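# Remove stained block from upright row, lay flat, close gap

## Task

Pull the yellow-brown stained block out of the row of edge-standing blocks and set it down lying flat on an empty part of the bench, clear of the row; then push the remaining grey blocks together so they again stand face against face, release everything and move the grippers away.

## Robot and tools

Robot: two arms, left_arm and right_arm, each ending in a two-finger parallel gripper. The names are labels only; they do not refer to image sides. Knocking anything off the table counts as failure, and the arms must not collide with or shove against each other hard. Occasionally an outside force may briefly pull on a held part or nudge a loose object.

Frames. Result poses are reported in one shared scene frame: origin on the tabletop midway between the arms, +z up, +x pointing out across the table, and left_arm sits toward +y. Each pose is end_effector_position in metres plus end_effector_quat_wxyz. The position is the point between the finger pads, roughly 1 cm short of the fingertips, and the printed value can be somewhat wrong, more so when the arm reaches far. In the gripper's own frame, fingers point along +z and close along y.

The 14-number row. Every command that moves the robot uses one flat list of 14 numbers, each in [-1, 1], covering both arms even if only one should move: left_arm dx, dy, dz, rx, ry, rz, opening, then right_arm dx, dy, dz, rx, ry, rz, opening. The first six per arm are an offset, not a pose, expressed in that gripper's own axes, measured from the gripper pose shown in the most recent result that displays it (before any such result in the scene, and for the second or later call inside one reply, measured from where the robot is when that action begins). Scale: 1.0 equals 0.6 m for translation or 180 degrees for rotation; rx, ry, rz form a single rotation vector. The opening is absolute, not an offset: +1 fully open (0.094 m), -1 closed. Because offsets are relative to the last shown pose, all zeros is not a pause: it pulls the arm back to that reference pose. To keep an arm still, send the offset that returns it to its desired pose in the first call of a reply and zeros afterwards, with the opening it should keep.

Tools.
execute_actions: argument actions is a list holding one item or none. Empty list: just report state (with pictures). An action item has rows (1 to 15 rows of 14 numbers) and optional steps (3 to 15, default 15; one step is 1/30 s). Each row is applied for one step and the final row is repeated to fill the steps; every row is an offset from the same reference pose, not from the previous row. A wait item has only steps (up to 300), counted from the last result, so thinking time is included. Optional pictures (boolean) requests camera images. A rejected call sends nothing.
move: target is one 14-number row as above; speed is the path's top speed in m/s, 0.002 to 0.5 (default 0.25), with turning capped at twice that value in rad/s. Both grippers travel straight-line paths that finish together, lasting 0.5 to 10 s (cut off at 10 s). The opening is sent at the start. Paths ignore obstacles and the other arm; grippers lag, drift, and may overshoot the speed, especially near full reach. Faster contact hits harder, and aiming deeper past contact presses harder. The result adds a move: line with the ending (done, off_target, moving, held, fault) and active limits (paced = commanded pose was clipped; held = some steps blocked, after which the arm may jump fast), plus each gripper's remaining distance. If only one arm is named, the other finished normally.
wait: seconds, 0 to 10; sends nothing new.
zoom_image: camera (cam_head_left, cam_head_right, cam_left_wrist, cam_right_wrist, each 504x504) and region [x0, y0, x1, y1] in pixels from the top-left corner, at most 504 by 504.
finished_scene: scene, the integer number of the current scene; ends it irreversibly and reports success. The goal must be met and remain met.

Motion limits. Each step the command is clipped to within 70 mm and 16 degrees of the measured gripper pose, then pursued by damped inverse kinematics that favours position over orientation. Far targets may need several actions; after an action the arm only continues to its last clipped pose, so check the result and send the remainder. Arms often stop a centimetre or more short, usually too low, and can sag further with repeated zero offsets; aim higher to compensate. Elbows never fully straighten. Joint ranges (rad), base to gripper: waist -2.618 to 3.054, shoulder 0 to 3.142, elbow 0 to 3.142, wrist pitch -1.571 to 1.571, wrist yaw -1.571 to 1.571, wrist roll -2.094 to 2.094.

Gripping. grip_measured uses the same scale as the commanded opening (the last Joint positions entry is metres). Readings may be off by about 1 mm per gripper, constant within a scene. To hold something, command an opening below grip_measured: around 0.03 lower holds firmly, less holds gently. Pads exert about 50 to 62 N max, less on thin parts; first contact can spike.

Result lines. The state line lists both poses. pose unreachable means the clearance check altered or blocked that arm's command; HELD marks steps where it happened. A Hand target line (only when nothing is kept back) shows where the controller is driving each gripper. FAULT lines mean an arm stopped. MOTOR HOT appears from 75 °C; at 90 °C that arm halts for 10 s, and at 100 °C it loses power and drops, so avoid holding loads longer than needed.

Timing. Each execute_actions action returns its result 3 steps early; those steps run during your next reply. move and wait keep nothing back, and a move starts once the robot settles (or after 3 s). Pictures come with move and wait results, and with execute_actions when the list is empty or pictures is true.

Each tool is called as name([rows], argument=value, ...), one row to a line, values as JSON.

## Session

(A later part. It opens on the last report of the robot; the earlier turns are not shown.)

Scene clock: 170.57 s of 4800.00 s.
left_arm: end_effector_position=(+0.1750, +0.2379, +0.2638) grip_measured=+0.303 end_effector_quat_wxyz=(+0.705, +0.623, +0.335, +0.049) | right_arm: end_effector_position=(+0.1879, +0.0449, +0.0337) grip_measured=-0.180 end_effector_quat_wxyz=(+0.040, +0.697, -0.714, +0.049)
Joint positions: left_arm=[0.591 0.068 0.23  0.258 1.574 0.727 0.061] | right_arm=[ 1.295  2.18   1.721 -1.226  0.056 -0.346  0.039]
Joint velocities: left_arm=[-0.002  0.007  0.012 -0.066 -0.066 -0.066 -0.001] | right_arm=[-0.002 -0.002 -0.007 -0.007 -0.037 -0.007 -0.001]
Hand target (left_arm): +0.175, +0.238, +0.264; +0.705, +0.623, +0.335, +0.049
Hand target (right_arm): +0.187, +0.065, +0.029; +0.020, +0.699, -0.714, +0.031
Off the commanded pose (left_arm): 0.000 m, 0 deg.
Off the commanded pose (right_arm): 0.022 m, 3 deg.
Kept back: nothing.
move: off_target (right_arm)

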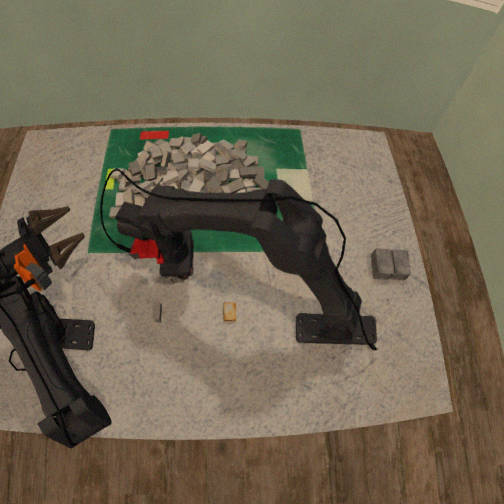

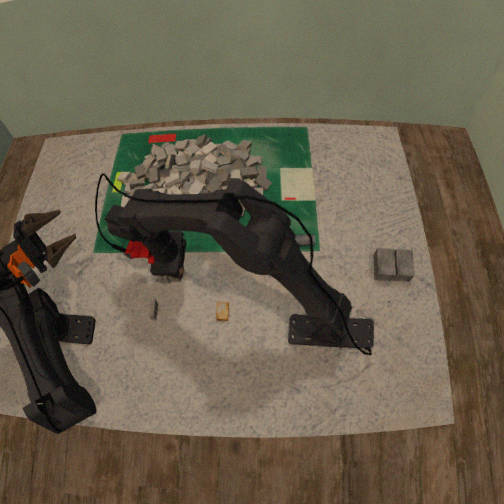

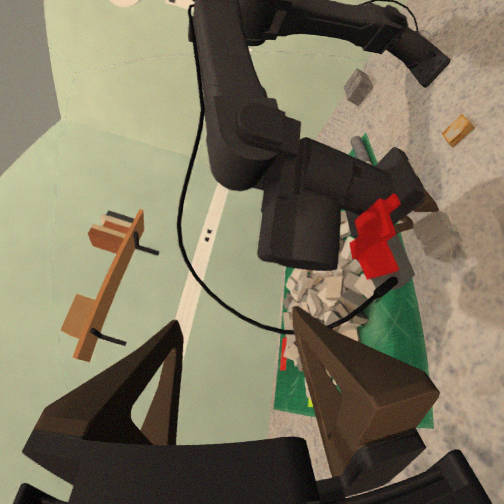

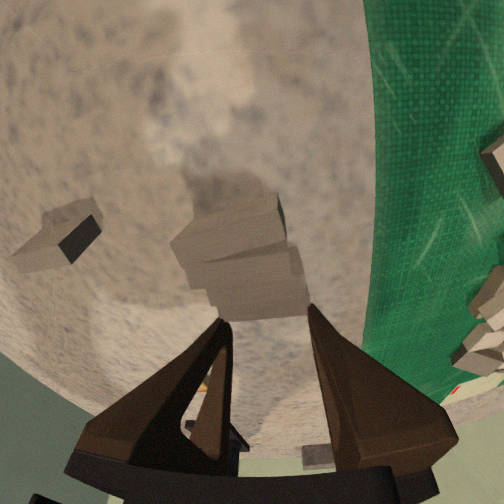

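move(target=[0,0,0,0,0,0,0.3,0.003,0,0,0,0,0,0.3])

move(target=[0,0,0,0,0,0,0.3,0,0,-0.1,0,-0.043,0,0.3], speed=0.15)

Scene clock: 171.53 s of 4800.00 s.
left_arm: end_effector_position=(+0.1750, +0.2379, +0.2638) grip_measured=+0.303 end_effector_quat_wxyz=(+0.705, +0.623, +0.335, +0.049) | right_arm: end_effector_position=(+0.1879, +0.0444, +0.0337) grip_measured=+0.298 end_effector_quat_wxyz=(+0.041, +0.697, -0.714, +0.050)
Joint positions: left_arm=[0.591 0.068 0.23  0.258 1.574 0.727 0.061] | right_arm=[ 1.295  2.181  1.721 -1.228  0.057 -0.346  0.061]
Joint velocities: left_arm=[ 0.002 -0.007 -0.012  0.022 -0.007 -0.022 -0.001] | right_arm=[-0.002 -0.002 -0.032 -0.051  0.037 -0.007  0.   ]
Hand target (left_arm): +0.175, +0.238, +0.264; +0.705, +0.623, +0.335, +0.049
Hand target (right_arm): +0.188, +0.043, +0.034; +0.041, +0.697, -0.714, +0.049
Off the commanded pose (left_arm): 0.000 m, 0 deg.
Off the commanded pose (right_arm): 0.001 m, 0 deg.
Kept back: nothing.
move: done

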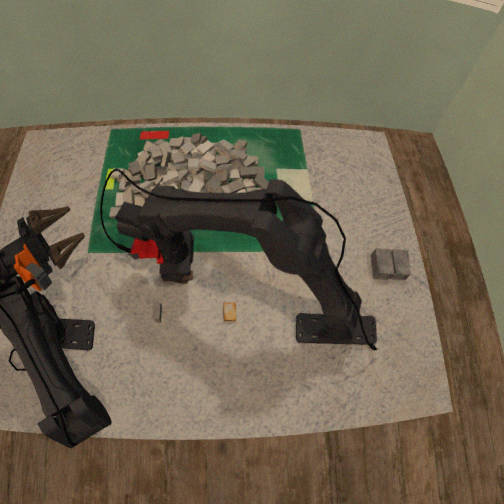

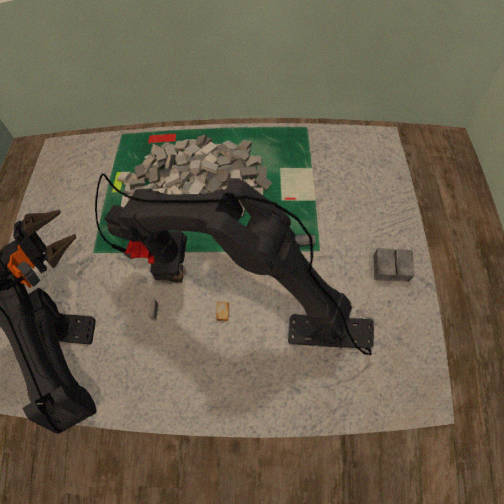

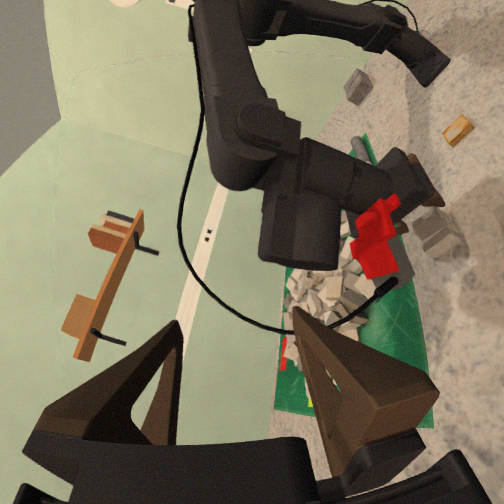

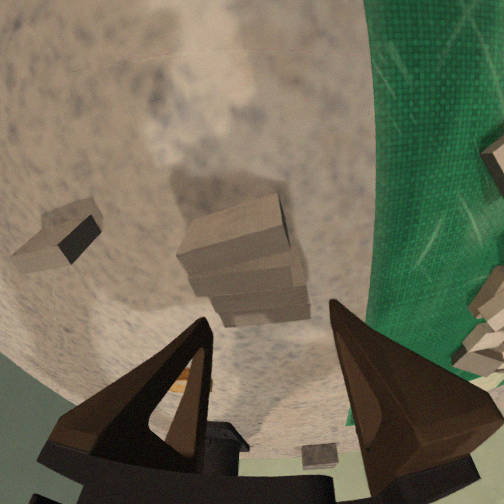

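Scene clock: 172.37 s of 4800.00 s.
left_arm: end_effector_position=(+0.1750, +0.2379, +0.2638) grip_measured=+0.303 end_effector_quat_wxyz=(+0.705, +0.623, +0.335, +0.049) | right_arm: end_effector_position=(+0.1863, +0.0495, +0.0823) grip_measured=+0.298 end_effector_quat_wxyz=(-0.000, +0.698, -0.716, +0.011)
Joint positions: left_arm=[0.591 0.068 0.23  0.258 1.574 0.727 0.061] | right_arm=[ 1.287  2.058  1.734 -1.255  0.02  -0.355  0.061]
Joint velocities: left_arm=[ 0.002 -0.017 -0.007  0.095  0.007  0.022 -0.   ] | right_arm=[-0.037 -0.002 -0.012 -0.066 -0.051 -0.022  0.   ]
Hand target (left_arm): +0.175, +0.238, +0.264; +0.705, +0.623, +0.335, +0.049
Hand target (right_arm): +0.188, +0.052, +0.093; -0.007, +0.698, -0.716, +0.002
Off the commanded pose (left_arm): 0.000 m, 0 deg.
Off the commanded pose (right_arm): 0.011 m, 1 deg.
Kept back: nothing.
move: off_target (right_arm)

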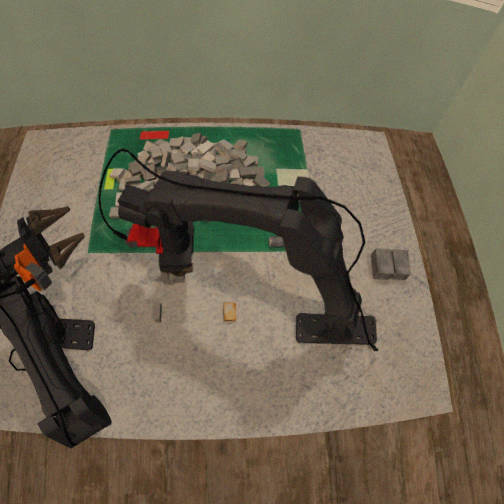

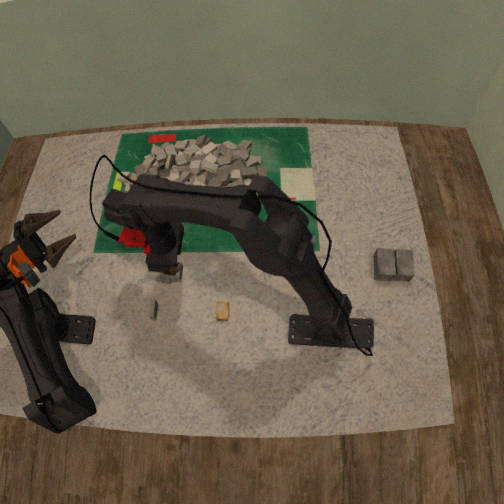

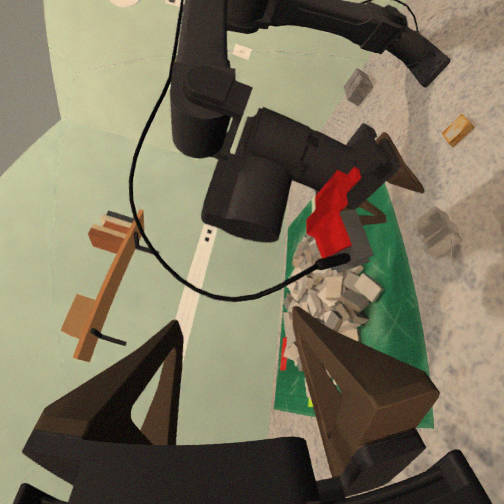

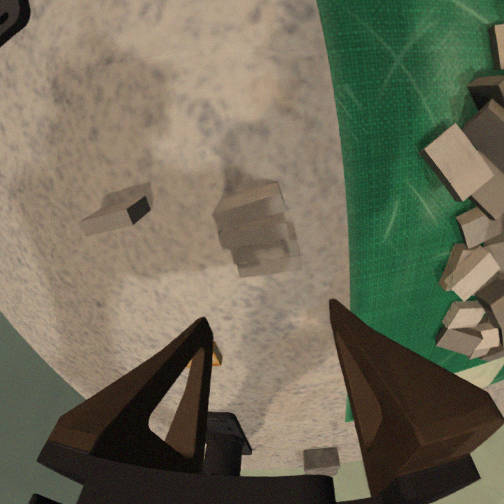

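move(target=[0,0,0,0,0,0,0.3,-0.088,0.162,0,0,0,0,0.3])

move(target=[0,0,0,0,0,0,0.3,0,0,0.05,0,0,0,0.3], speed=0.08)

Scene clock: 173.67 s of 4800.00 s.
left_arm: end_effector_position=(+0.1750, +0.2379, +0.2639) grip_measured=+0.303 end_effector_quat_wxyz=(+0.705, +0.624, +0.335, +0.049) | right_arm: end_effector_position=(+0.0869, +0.1021, +0.0814) grip_measured=+0.298 end_effector_quat_wxyz=(-0.005, +0.704, -0.710, +0.009)
Joint positions: left_arm=[0.591 0.068 0.23  0.259 1.574 0.727 0.061] | right_arm=[ 1.556  2.165  1.895 -1.304  0.02  -0.103  0.061]
Joint velocities: left_arm=[-0.012  0.007 -0.002 -0.037 -0.022  0.007  0.   ] | right_arm=[-0.017 -0.007  0.012  0.037  0.022  0.037  0.   ]
Hand target (left_arm): +0.175, +0.238, +0.264; +0.705, +0.623, +0.335, +0.049
Hand target (right_arm): +0.090, +0.104, +0.082; -0.003, +0.698, -0.716, +0.011
Off the commanded pose (left_arm): 0.000 m, 0 deg.
Off the commanded pose (right_arm): 0.005 m, 1 deg.
Kept back: nothing.
move: done

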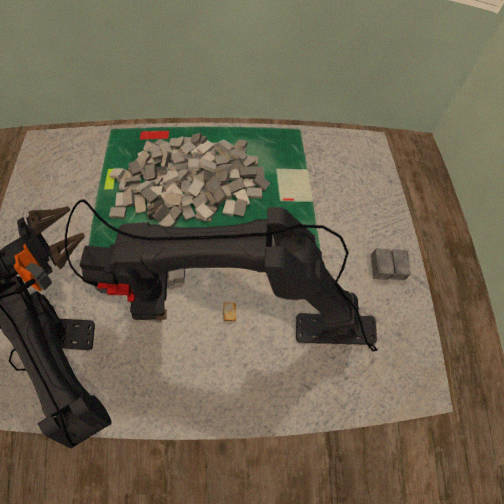

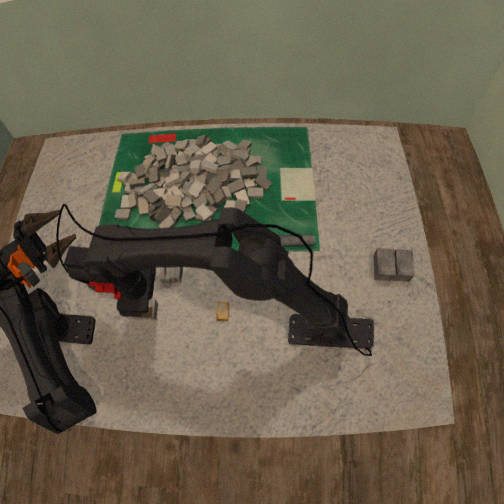

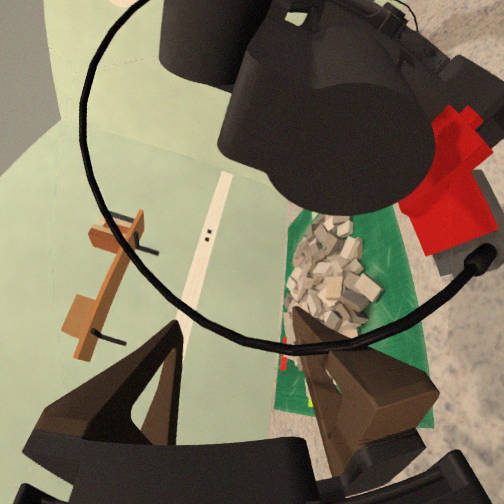

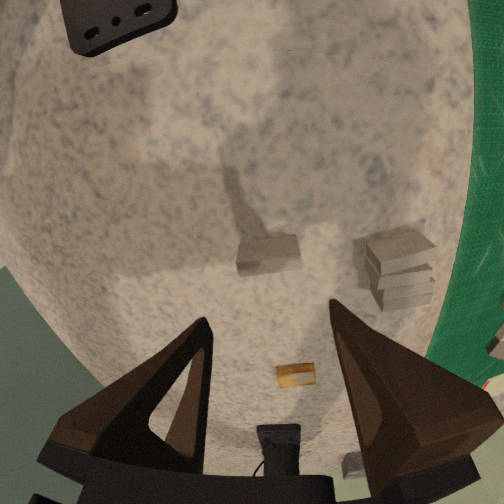

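Scene clock: 174.60 s of 4800.00 s.
left_arm: end_effector_position=(+0.1749, +0.2379, +0.2639) grip_measured=+0.303 end_effector_quat_wxyz=(+0.705, +0.624, +0.334, +0.049) | right_arm: end_effector_position=(+0.0871, +0.1037, +0.0602) grip_measured=+0.298 end_effector_quat_wxyz=(-0.010, +0.704, -0.710, +0.005)
Joint positions: left_arm=[0.591 0.068 0.23  0.26  1.574 0.727 0.061] | right_arm=[ 1.556  2.165  1.811 -1.207  0.02  -0.102  0.061]
Joint velocities: left_arm=[-0.022  0.017 -0.007 -0.022  0.037 -0.022  0.   ] | right_arm=[-0.012 -0.007 -0.002 -0.037  0.051  0.051  0.   ]
Hand target (left_arm): +0.175, +0.238, +0.264; +0.705, +0.624, +0.335, +0.049
Hand target (right_arm): +0.087, +0.102, +0.052; -0.005, +0.704, -0.710, +0.009
Off the commanded pose (left_arm): 0.000 m, 0 deg.
Off the commanded pose (right_arm): 0.009 m, 1 deg.
Kept back: nothing.
move: done

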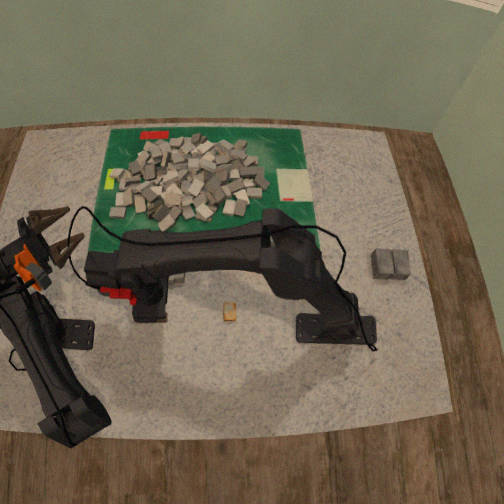

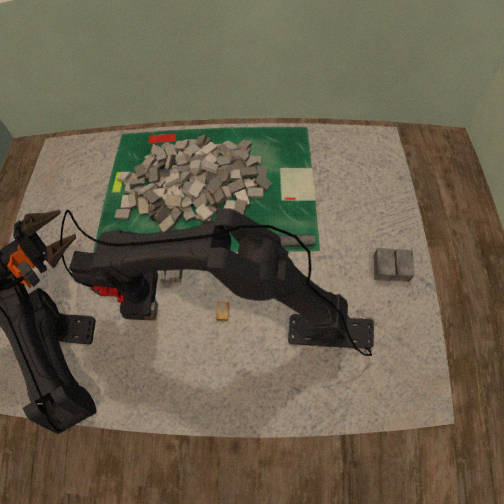

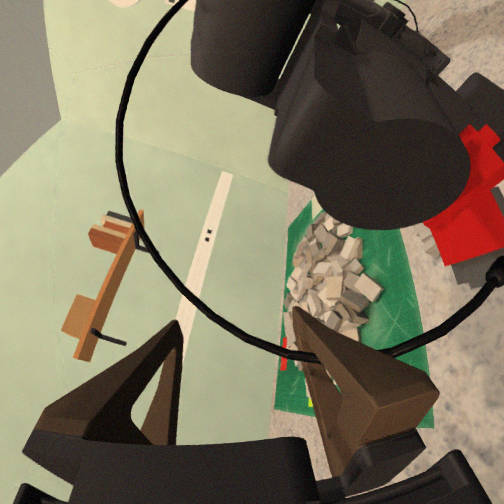

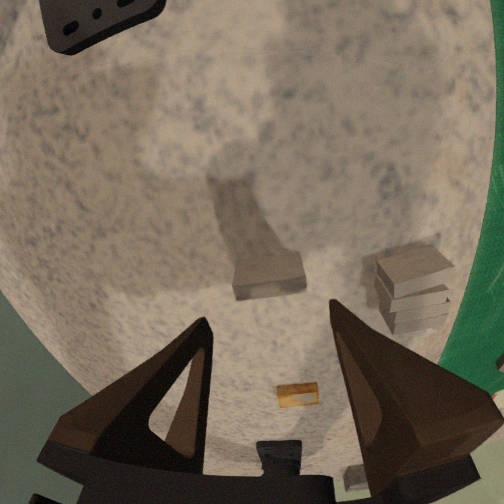

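move(target=[0,0,0,0,0,0,0.3,-0.003,0,0.062,0,0,0,0.3], speed=0.06)

move(target=[0,0,0,0,0,0,0.3,0,0,0,0,0,0,-0.2])

move(target=[0,0,0,0,0,0,0.3,0,0,-0.09,0,0,0,-0.2], speed=0.15)

Scene clock: 175.93 s of 4800.00 s.
left_arm: end_effector_position=(+0.1749, +0.2379, +0.2639) grip_measured=+0.303 end_effector_quat_wxyz=(+0.705, +0.624, +0.334, +0.050) | right_arm: end_effector_position=(+0.0875, +0.1080, +0.0320) grip_measured=+0.298 end_effector_quat_wxyz=(-0.015, +0.704, -0.710, +0.001)
Joint positions: left_arm=[0.591 0.068 0.23  0.26  1.574 0.727 0.061] | right_arm=[ 1.556  2.189  1.736 -1.095  0.02  -0.102  0.061]
Joint velocities: left_arm=[-0.012 -0.022  0.007  0.066 -0.007 -0.022  0.   ] | right_arm=[-0.007  0.017 -0.002  0.066 -0.037 -0.066 -0.   ]
Hand target (left_arm): +0.175, +0.238, +0.264; +0.705, +0.624, +0.334, +0.049
Hand target (right_arm): +0.087, +0.106, +0.023; -0.010, +0.704, -0.710, +0.005
Off the commanded pose (left_arm): 0.000 m, 0 deg.
Off the commanded pose (right_arm): 0.009 m, 1 deg.
Kept back: nothing.
move: done

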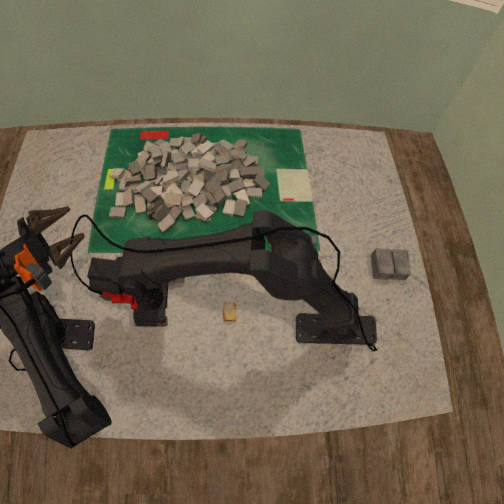

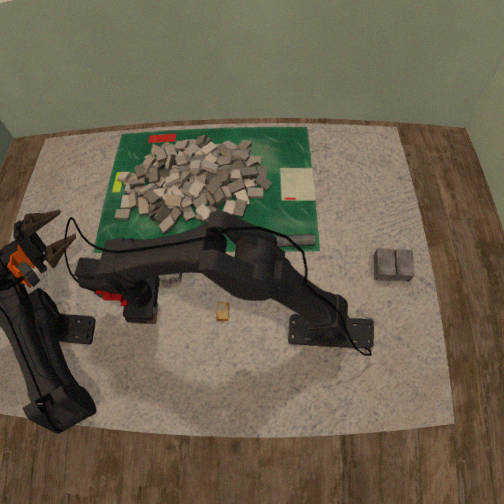

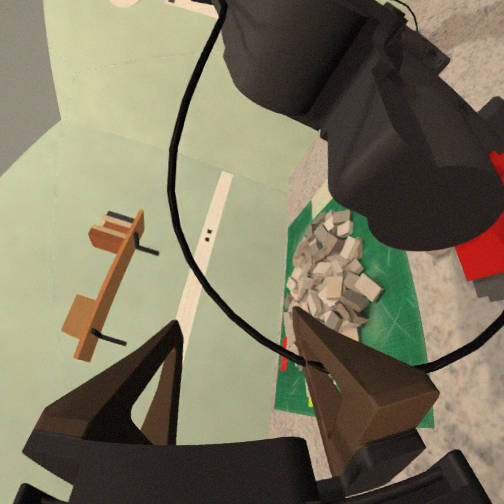

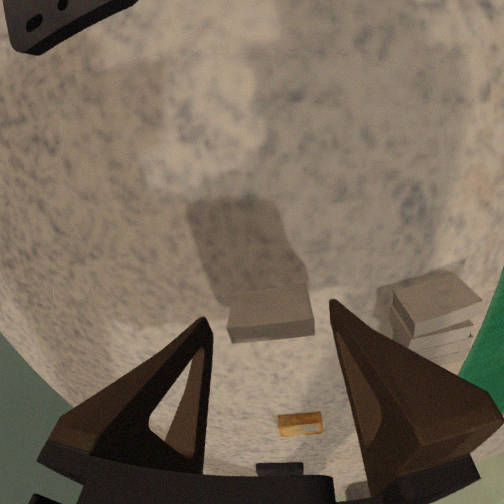

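Scene clock: 176.43 s of 4800.00 s.
left_arm: end_effector_position=(+0.1749, +0.2379, +0.2639) grip_measured=+0.303 end_effector_quat_wxyz=(+0.705, +0.624, +0.334, +0.050) | right_arm: end_effector_position=(+0.0876, +0.1080, +0.0320) grip_measured=-0.153 end_effector_quat_wxyz=(-0.015, +0.704, -0.710, +0.001)
Joint positions: left_arm=[0.591 0.068 0.23  0.26  1.574 0.727 0.061] | right_arm=[ 1.556  2.189  1.736 -1.095  0.02  -0.102  0.04 ]
Joint velocities: left_arm=[-0.027 -0.017 -0.007 -0.007  0.022  0.037  0.   ] | right_arm=[-0.002 -0.002 -0.002  0.051  0.037 -0.037  0.001]
Hand target (left_arm): +0.175, +0.238, +0.264; +0.705, +0.624, +0.334, +0.050
Hand target (right_arm): +0.087, +0.108, +0.032; -0.015, +0.704, -0.710, +0.001
Off the commanded pose (left_arm): 0.000 m, 0 deg.
Off the commanded pose (right_arm): 0.000 m, 0 deg.
Kept back: nothing.
move: done

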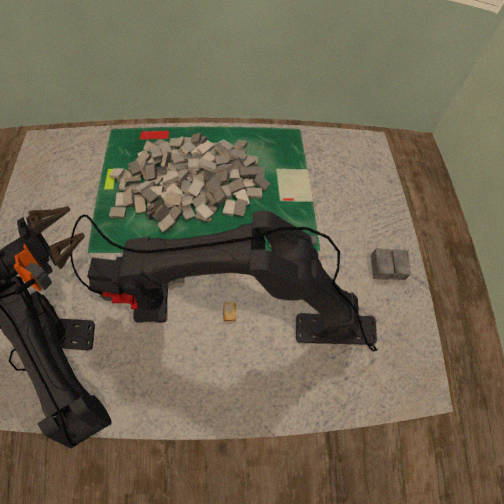

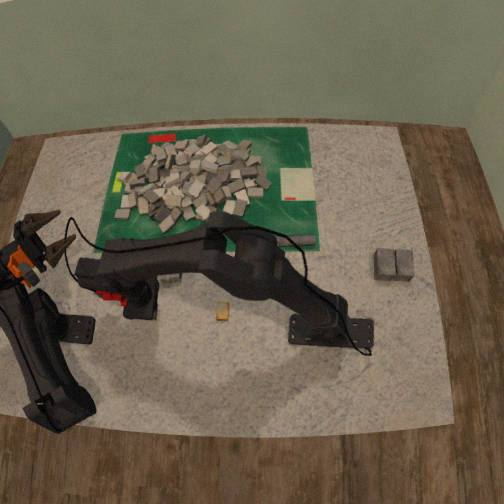

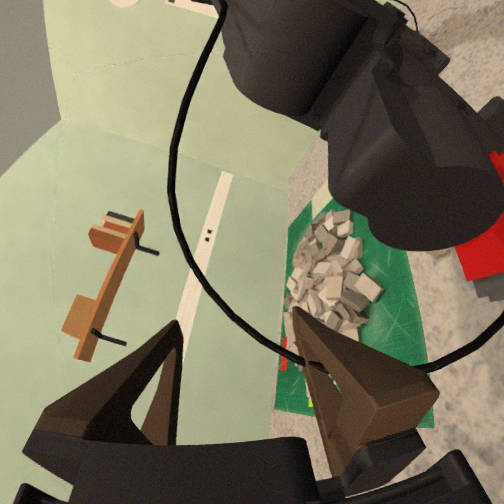

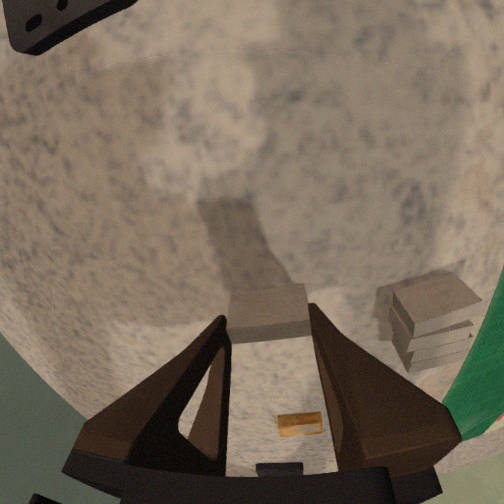

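Scene clock: 177.50 s of 4800.00 s.
left_arm: end_effector_position=(+0.1749, +0.2378, +0.2640) grip_measured=+0.303 end_effector_quat_wxyz=(+0.705, +0.624, +0.334, +0.050) | right_arm: end_effector_position=(+0.0871, +0.1034, +0.0735) grip_measured=-0.153 end_effector_quat_wxyz=(-0.006, +0.704, -0.710, +0.008)
Joint positions: left_arm=[0.591 0.068 0.23  0.261 1.574 0.727 0.061] | right_arm=[ 1.556  2.171  1.873 -1.274  0.02  -0.102  0.04 ]
Joint velocities: left_arm=[-0.002 -0.007  0.017  0.022 -0.051  0.022  0.001] | right_arm=[-0.027  0.002 -0.002 -0.051 -0.007 -0.022  0.   ]
Hand target (left_arm): +0.175, +0.238, +0.264; +0.705, +0.624, +0.334, +0.050
Hand target (right_arm): +0.087, +0.107, +0.086; -0.015, +0.704, -0.710, +0.001
Off the commanded pose (left_arm): 0.000 m, 0 deg.
Off the commanded pose (right_arm): 0.013 m, 1 deg.
Kept back: nothing.
move: off_target (right_arm)

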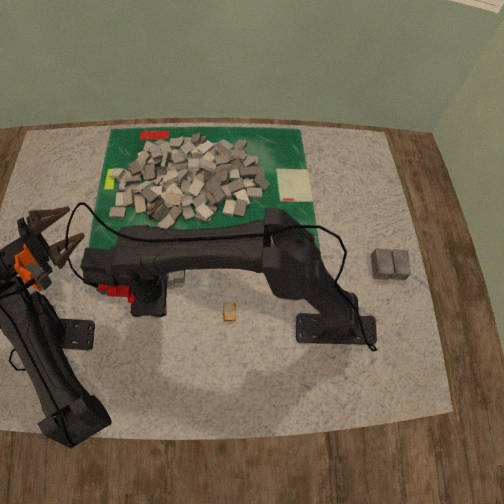

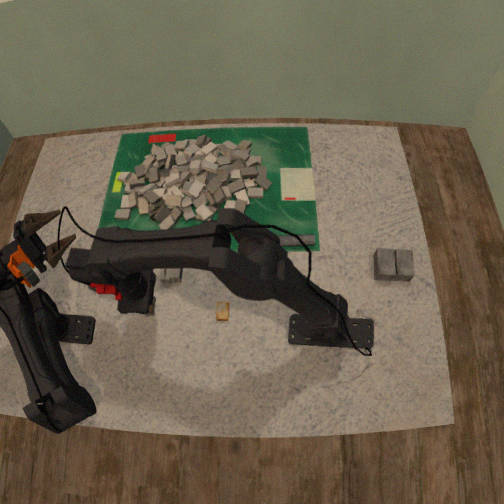

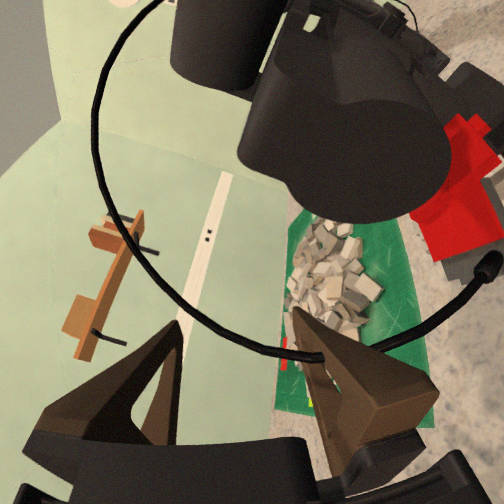

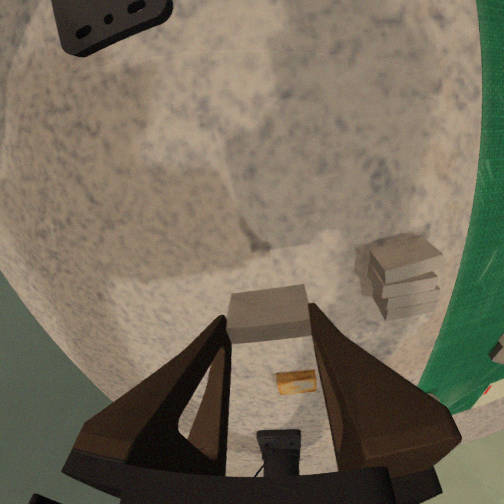

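move(target=[0,0,0,0,0,0,0.3,-0.022,-0.158,-0.01,0,0,0,-0.2], speed=0.2)

move(target=[0,0,0,0,0,0,0.3,0,0,0.088,0,0,0,-0.2], speed=0.08)

Scene clock: 178.87 s of 4800.00 s.
left_arm: end_effector_position=(+0.1749, +0.2378, +0.2640) grip_measured=+0.303 end_effector_quat_wxyz=(+0.705, +0.624, +0.334, +0.050) | right_arm: end_effector_position=(+0.1840, +0.1139, +0.0777) grip_measured=-0.153 end_effector_quat_wxyz=(-0.005, +0.699, -0.716, +0.009)
Joint positions: left_arm=[0.591 0.068 0.23  0.262 1.574 0.727 0.061] | right_arm=[ 1.344  2.323  2.142 -1.389  0.02  -0.299  0.04 ]
Joint velocities: left_arm=[-0.002 -0.002 -0.012 -0.037 -0.022  0.007 -0.001] | right_arm=[ 0.012 -0.002 -0.022 -0.051  0.037  0.007  0.001]
Hand target (left_arm): +0.175, +0.238, +0.264; +0.705, +0.624, +0.334, +0.050
Hand target (right_arm): +0.181, +0.117, +0.080; -0.005, +0.704, -0.710, +0.008
Off the commanded pose (left_arm): 0.000 m, 0 deg.
Off the commanded pose (right_arm): 0.005 m, 1 deg.
Kept back: nothing.
move: done

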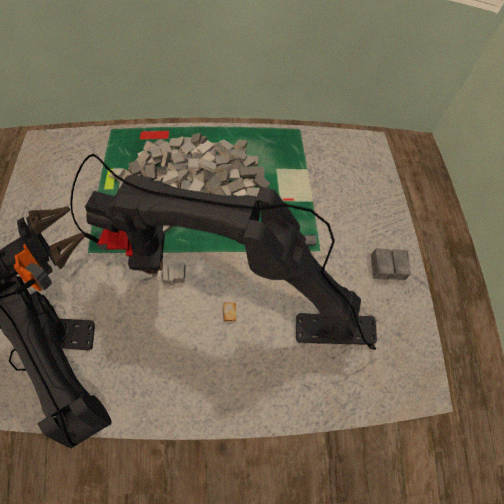

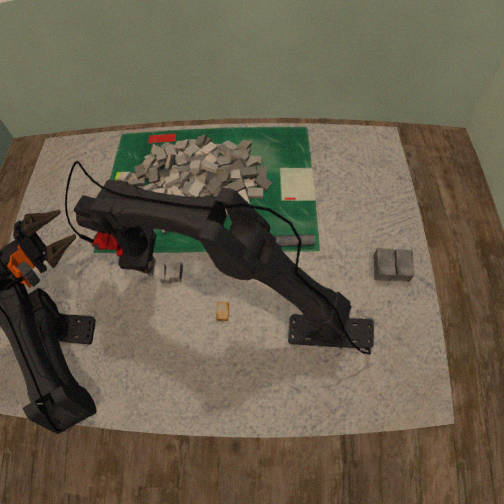

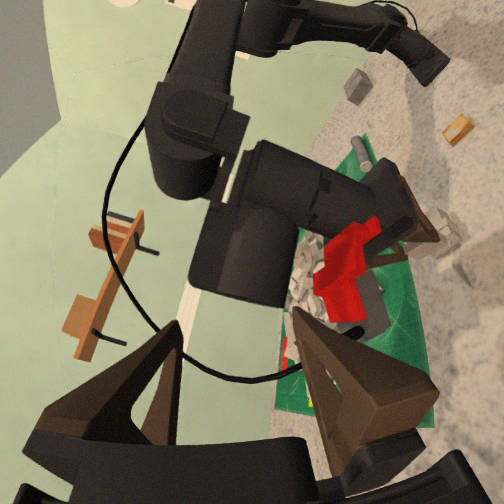

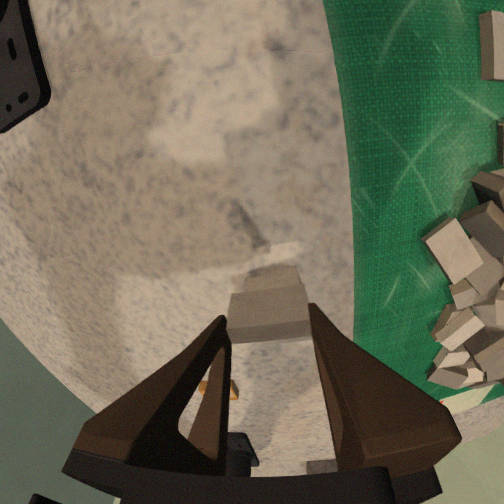

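Scene clock: 180.03 s of 4800.00 s.
left_arm: end_effector_position=(+0.1749, +0.2378, +0.2640) grip_measured=+0.303 end_effector_quat_wxyz=(+0.705, +0.624, +0.334, +0.050) | right_arm: end_effector_position=(+0.1843, +0.1150, +0.0332) grip_measured=-0.153 end_effector_quat_wxyz=(-0.009, +0.699, -0.715, +0.007)
Joint positions: left_arm=[0.591 0.068 0.23  0.262 1.574 0.727 0.061] | right_arm=[ 1.344  2.323  1.965 -1.202  0.02  -0.299  0.04 ]
Joint velocities: left_arm=[-0.007  0.012  0.002  0.051  0.007 -0.081  0.   ] | right_arm=[ 0.012  0.012  0.002 -0.007 -0.007 -0.022 -0.001]
Hand target (left_arm): +0.175, +0.238, +0.264; +0.705, +0.624, +0.334, +0.050
Hand target (right_arm): +0.184, +0.114, +0.025; -0.005, +0.699, -0.715, +0.009
Off the commanded pose (left_arm): 0.000 m, 0 deg.
Off the commanded pose (right_arm): 0.008 m, 1 deg.
Kept back: nothing.
move: done

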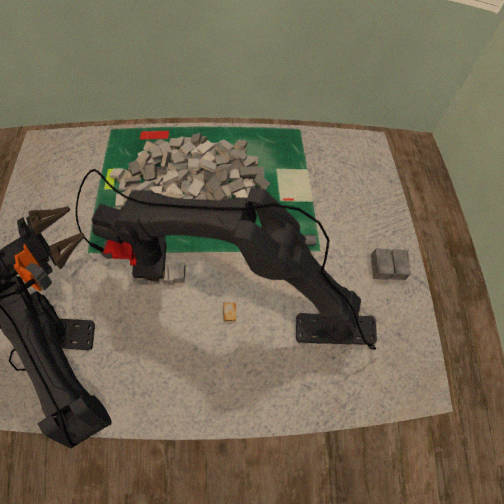

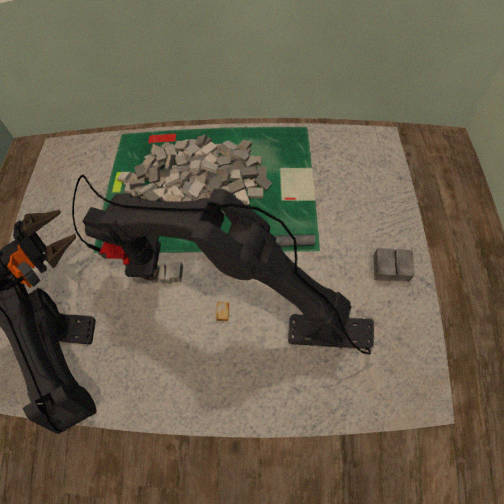

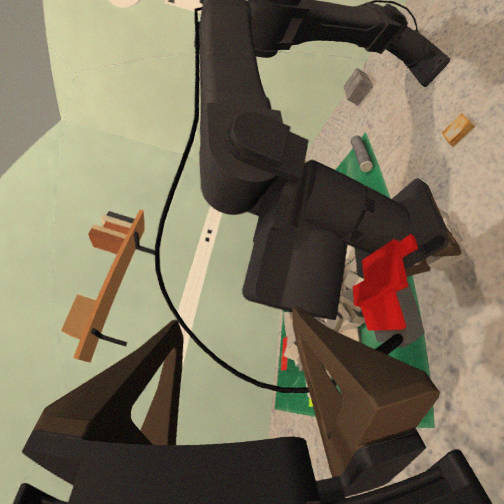

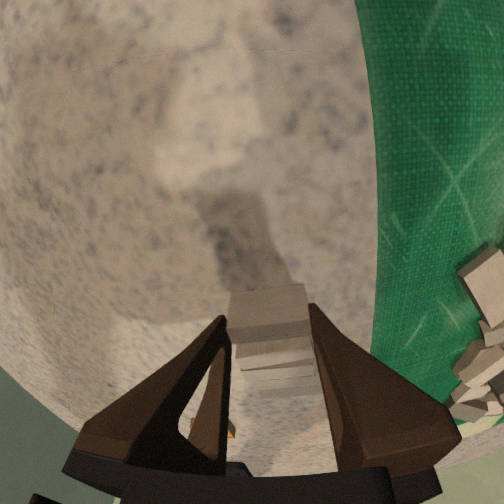

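move(target=[0,0,0,0,0,0,0.3,0.055,-0.004,0.002,0,0,0,-0.2], speed=0.015)

Scene clock: 182.70 s of 4800.00 s.
left_arm: end_effector_position=(+0.1749, +0.2378, +0.2641) grip_measured=+0.303 end_effector_quat_wxyz=(+0.705, +0.624, +0.334, +0.050) | right_arm: end_effector_position=(+0.1845, +0.0980, +0.0322) grip_measured=-0.153 end_effector_quat_wxyz=(-0.026, +0.699, -0.715, -0.006)
Joint positions: left_arm=[0.591 0.068 0.23  0.262 1.574 0.727 0.061] | right_arm=[ 1.328  2.21   1.77  -1.079  0.012 -0.317  0.04 ]
Joint velocities: left_arm=[ 0.002  0.012  0.022 -0.066 -0.007 -0.007  0.001] | right_arm=[-0.017  0.002 -0.037 -0.022 -0.037 -0.022  0.   ]
Hand target (left_arm): +0.175, +0.238, +0.264; +0.705, +0.624, +0.334, +0.050
Hand target (right_arm): +0.186, +0.082, +0.032; -0.009, +0.699, -0.716, +0.007
Off the commanded pose (left_arm): 0.000 m, 0 deg.
Off the commanded pose (right_arm): 0.016 m, 2 deg.
Kept back: nothing.
move: off_target (right_arm)

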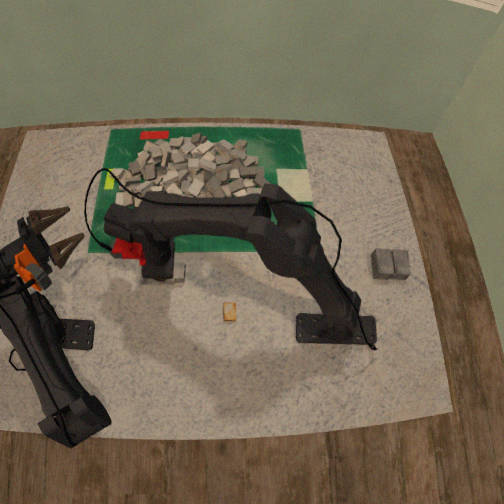

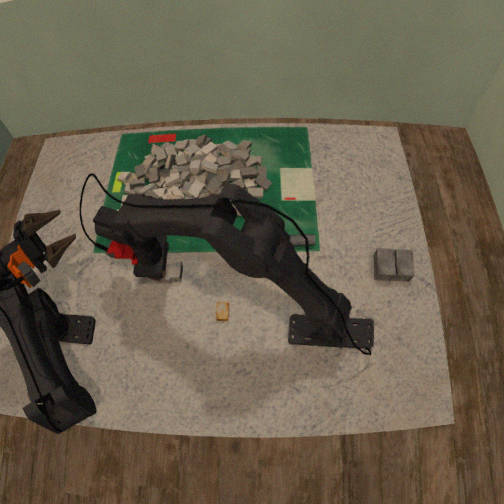

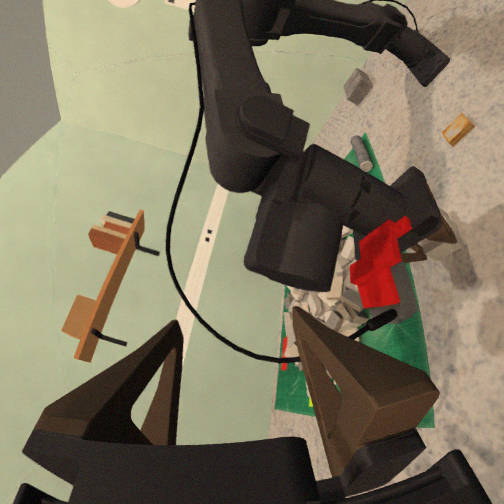

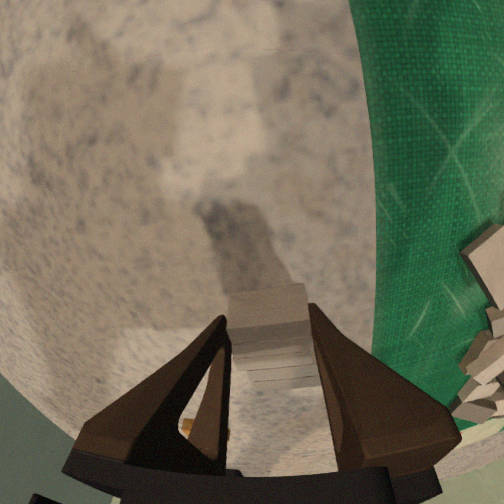

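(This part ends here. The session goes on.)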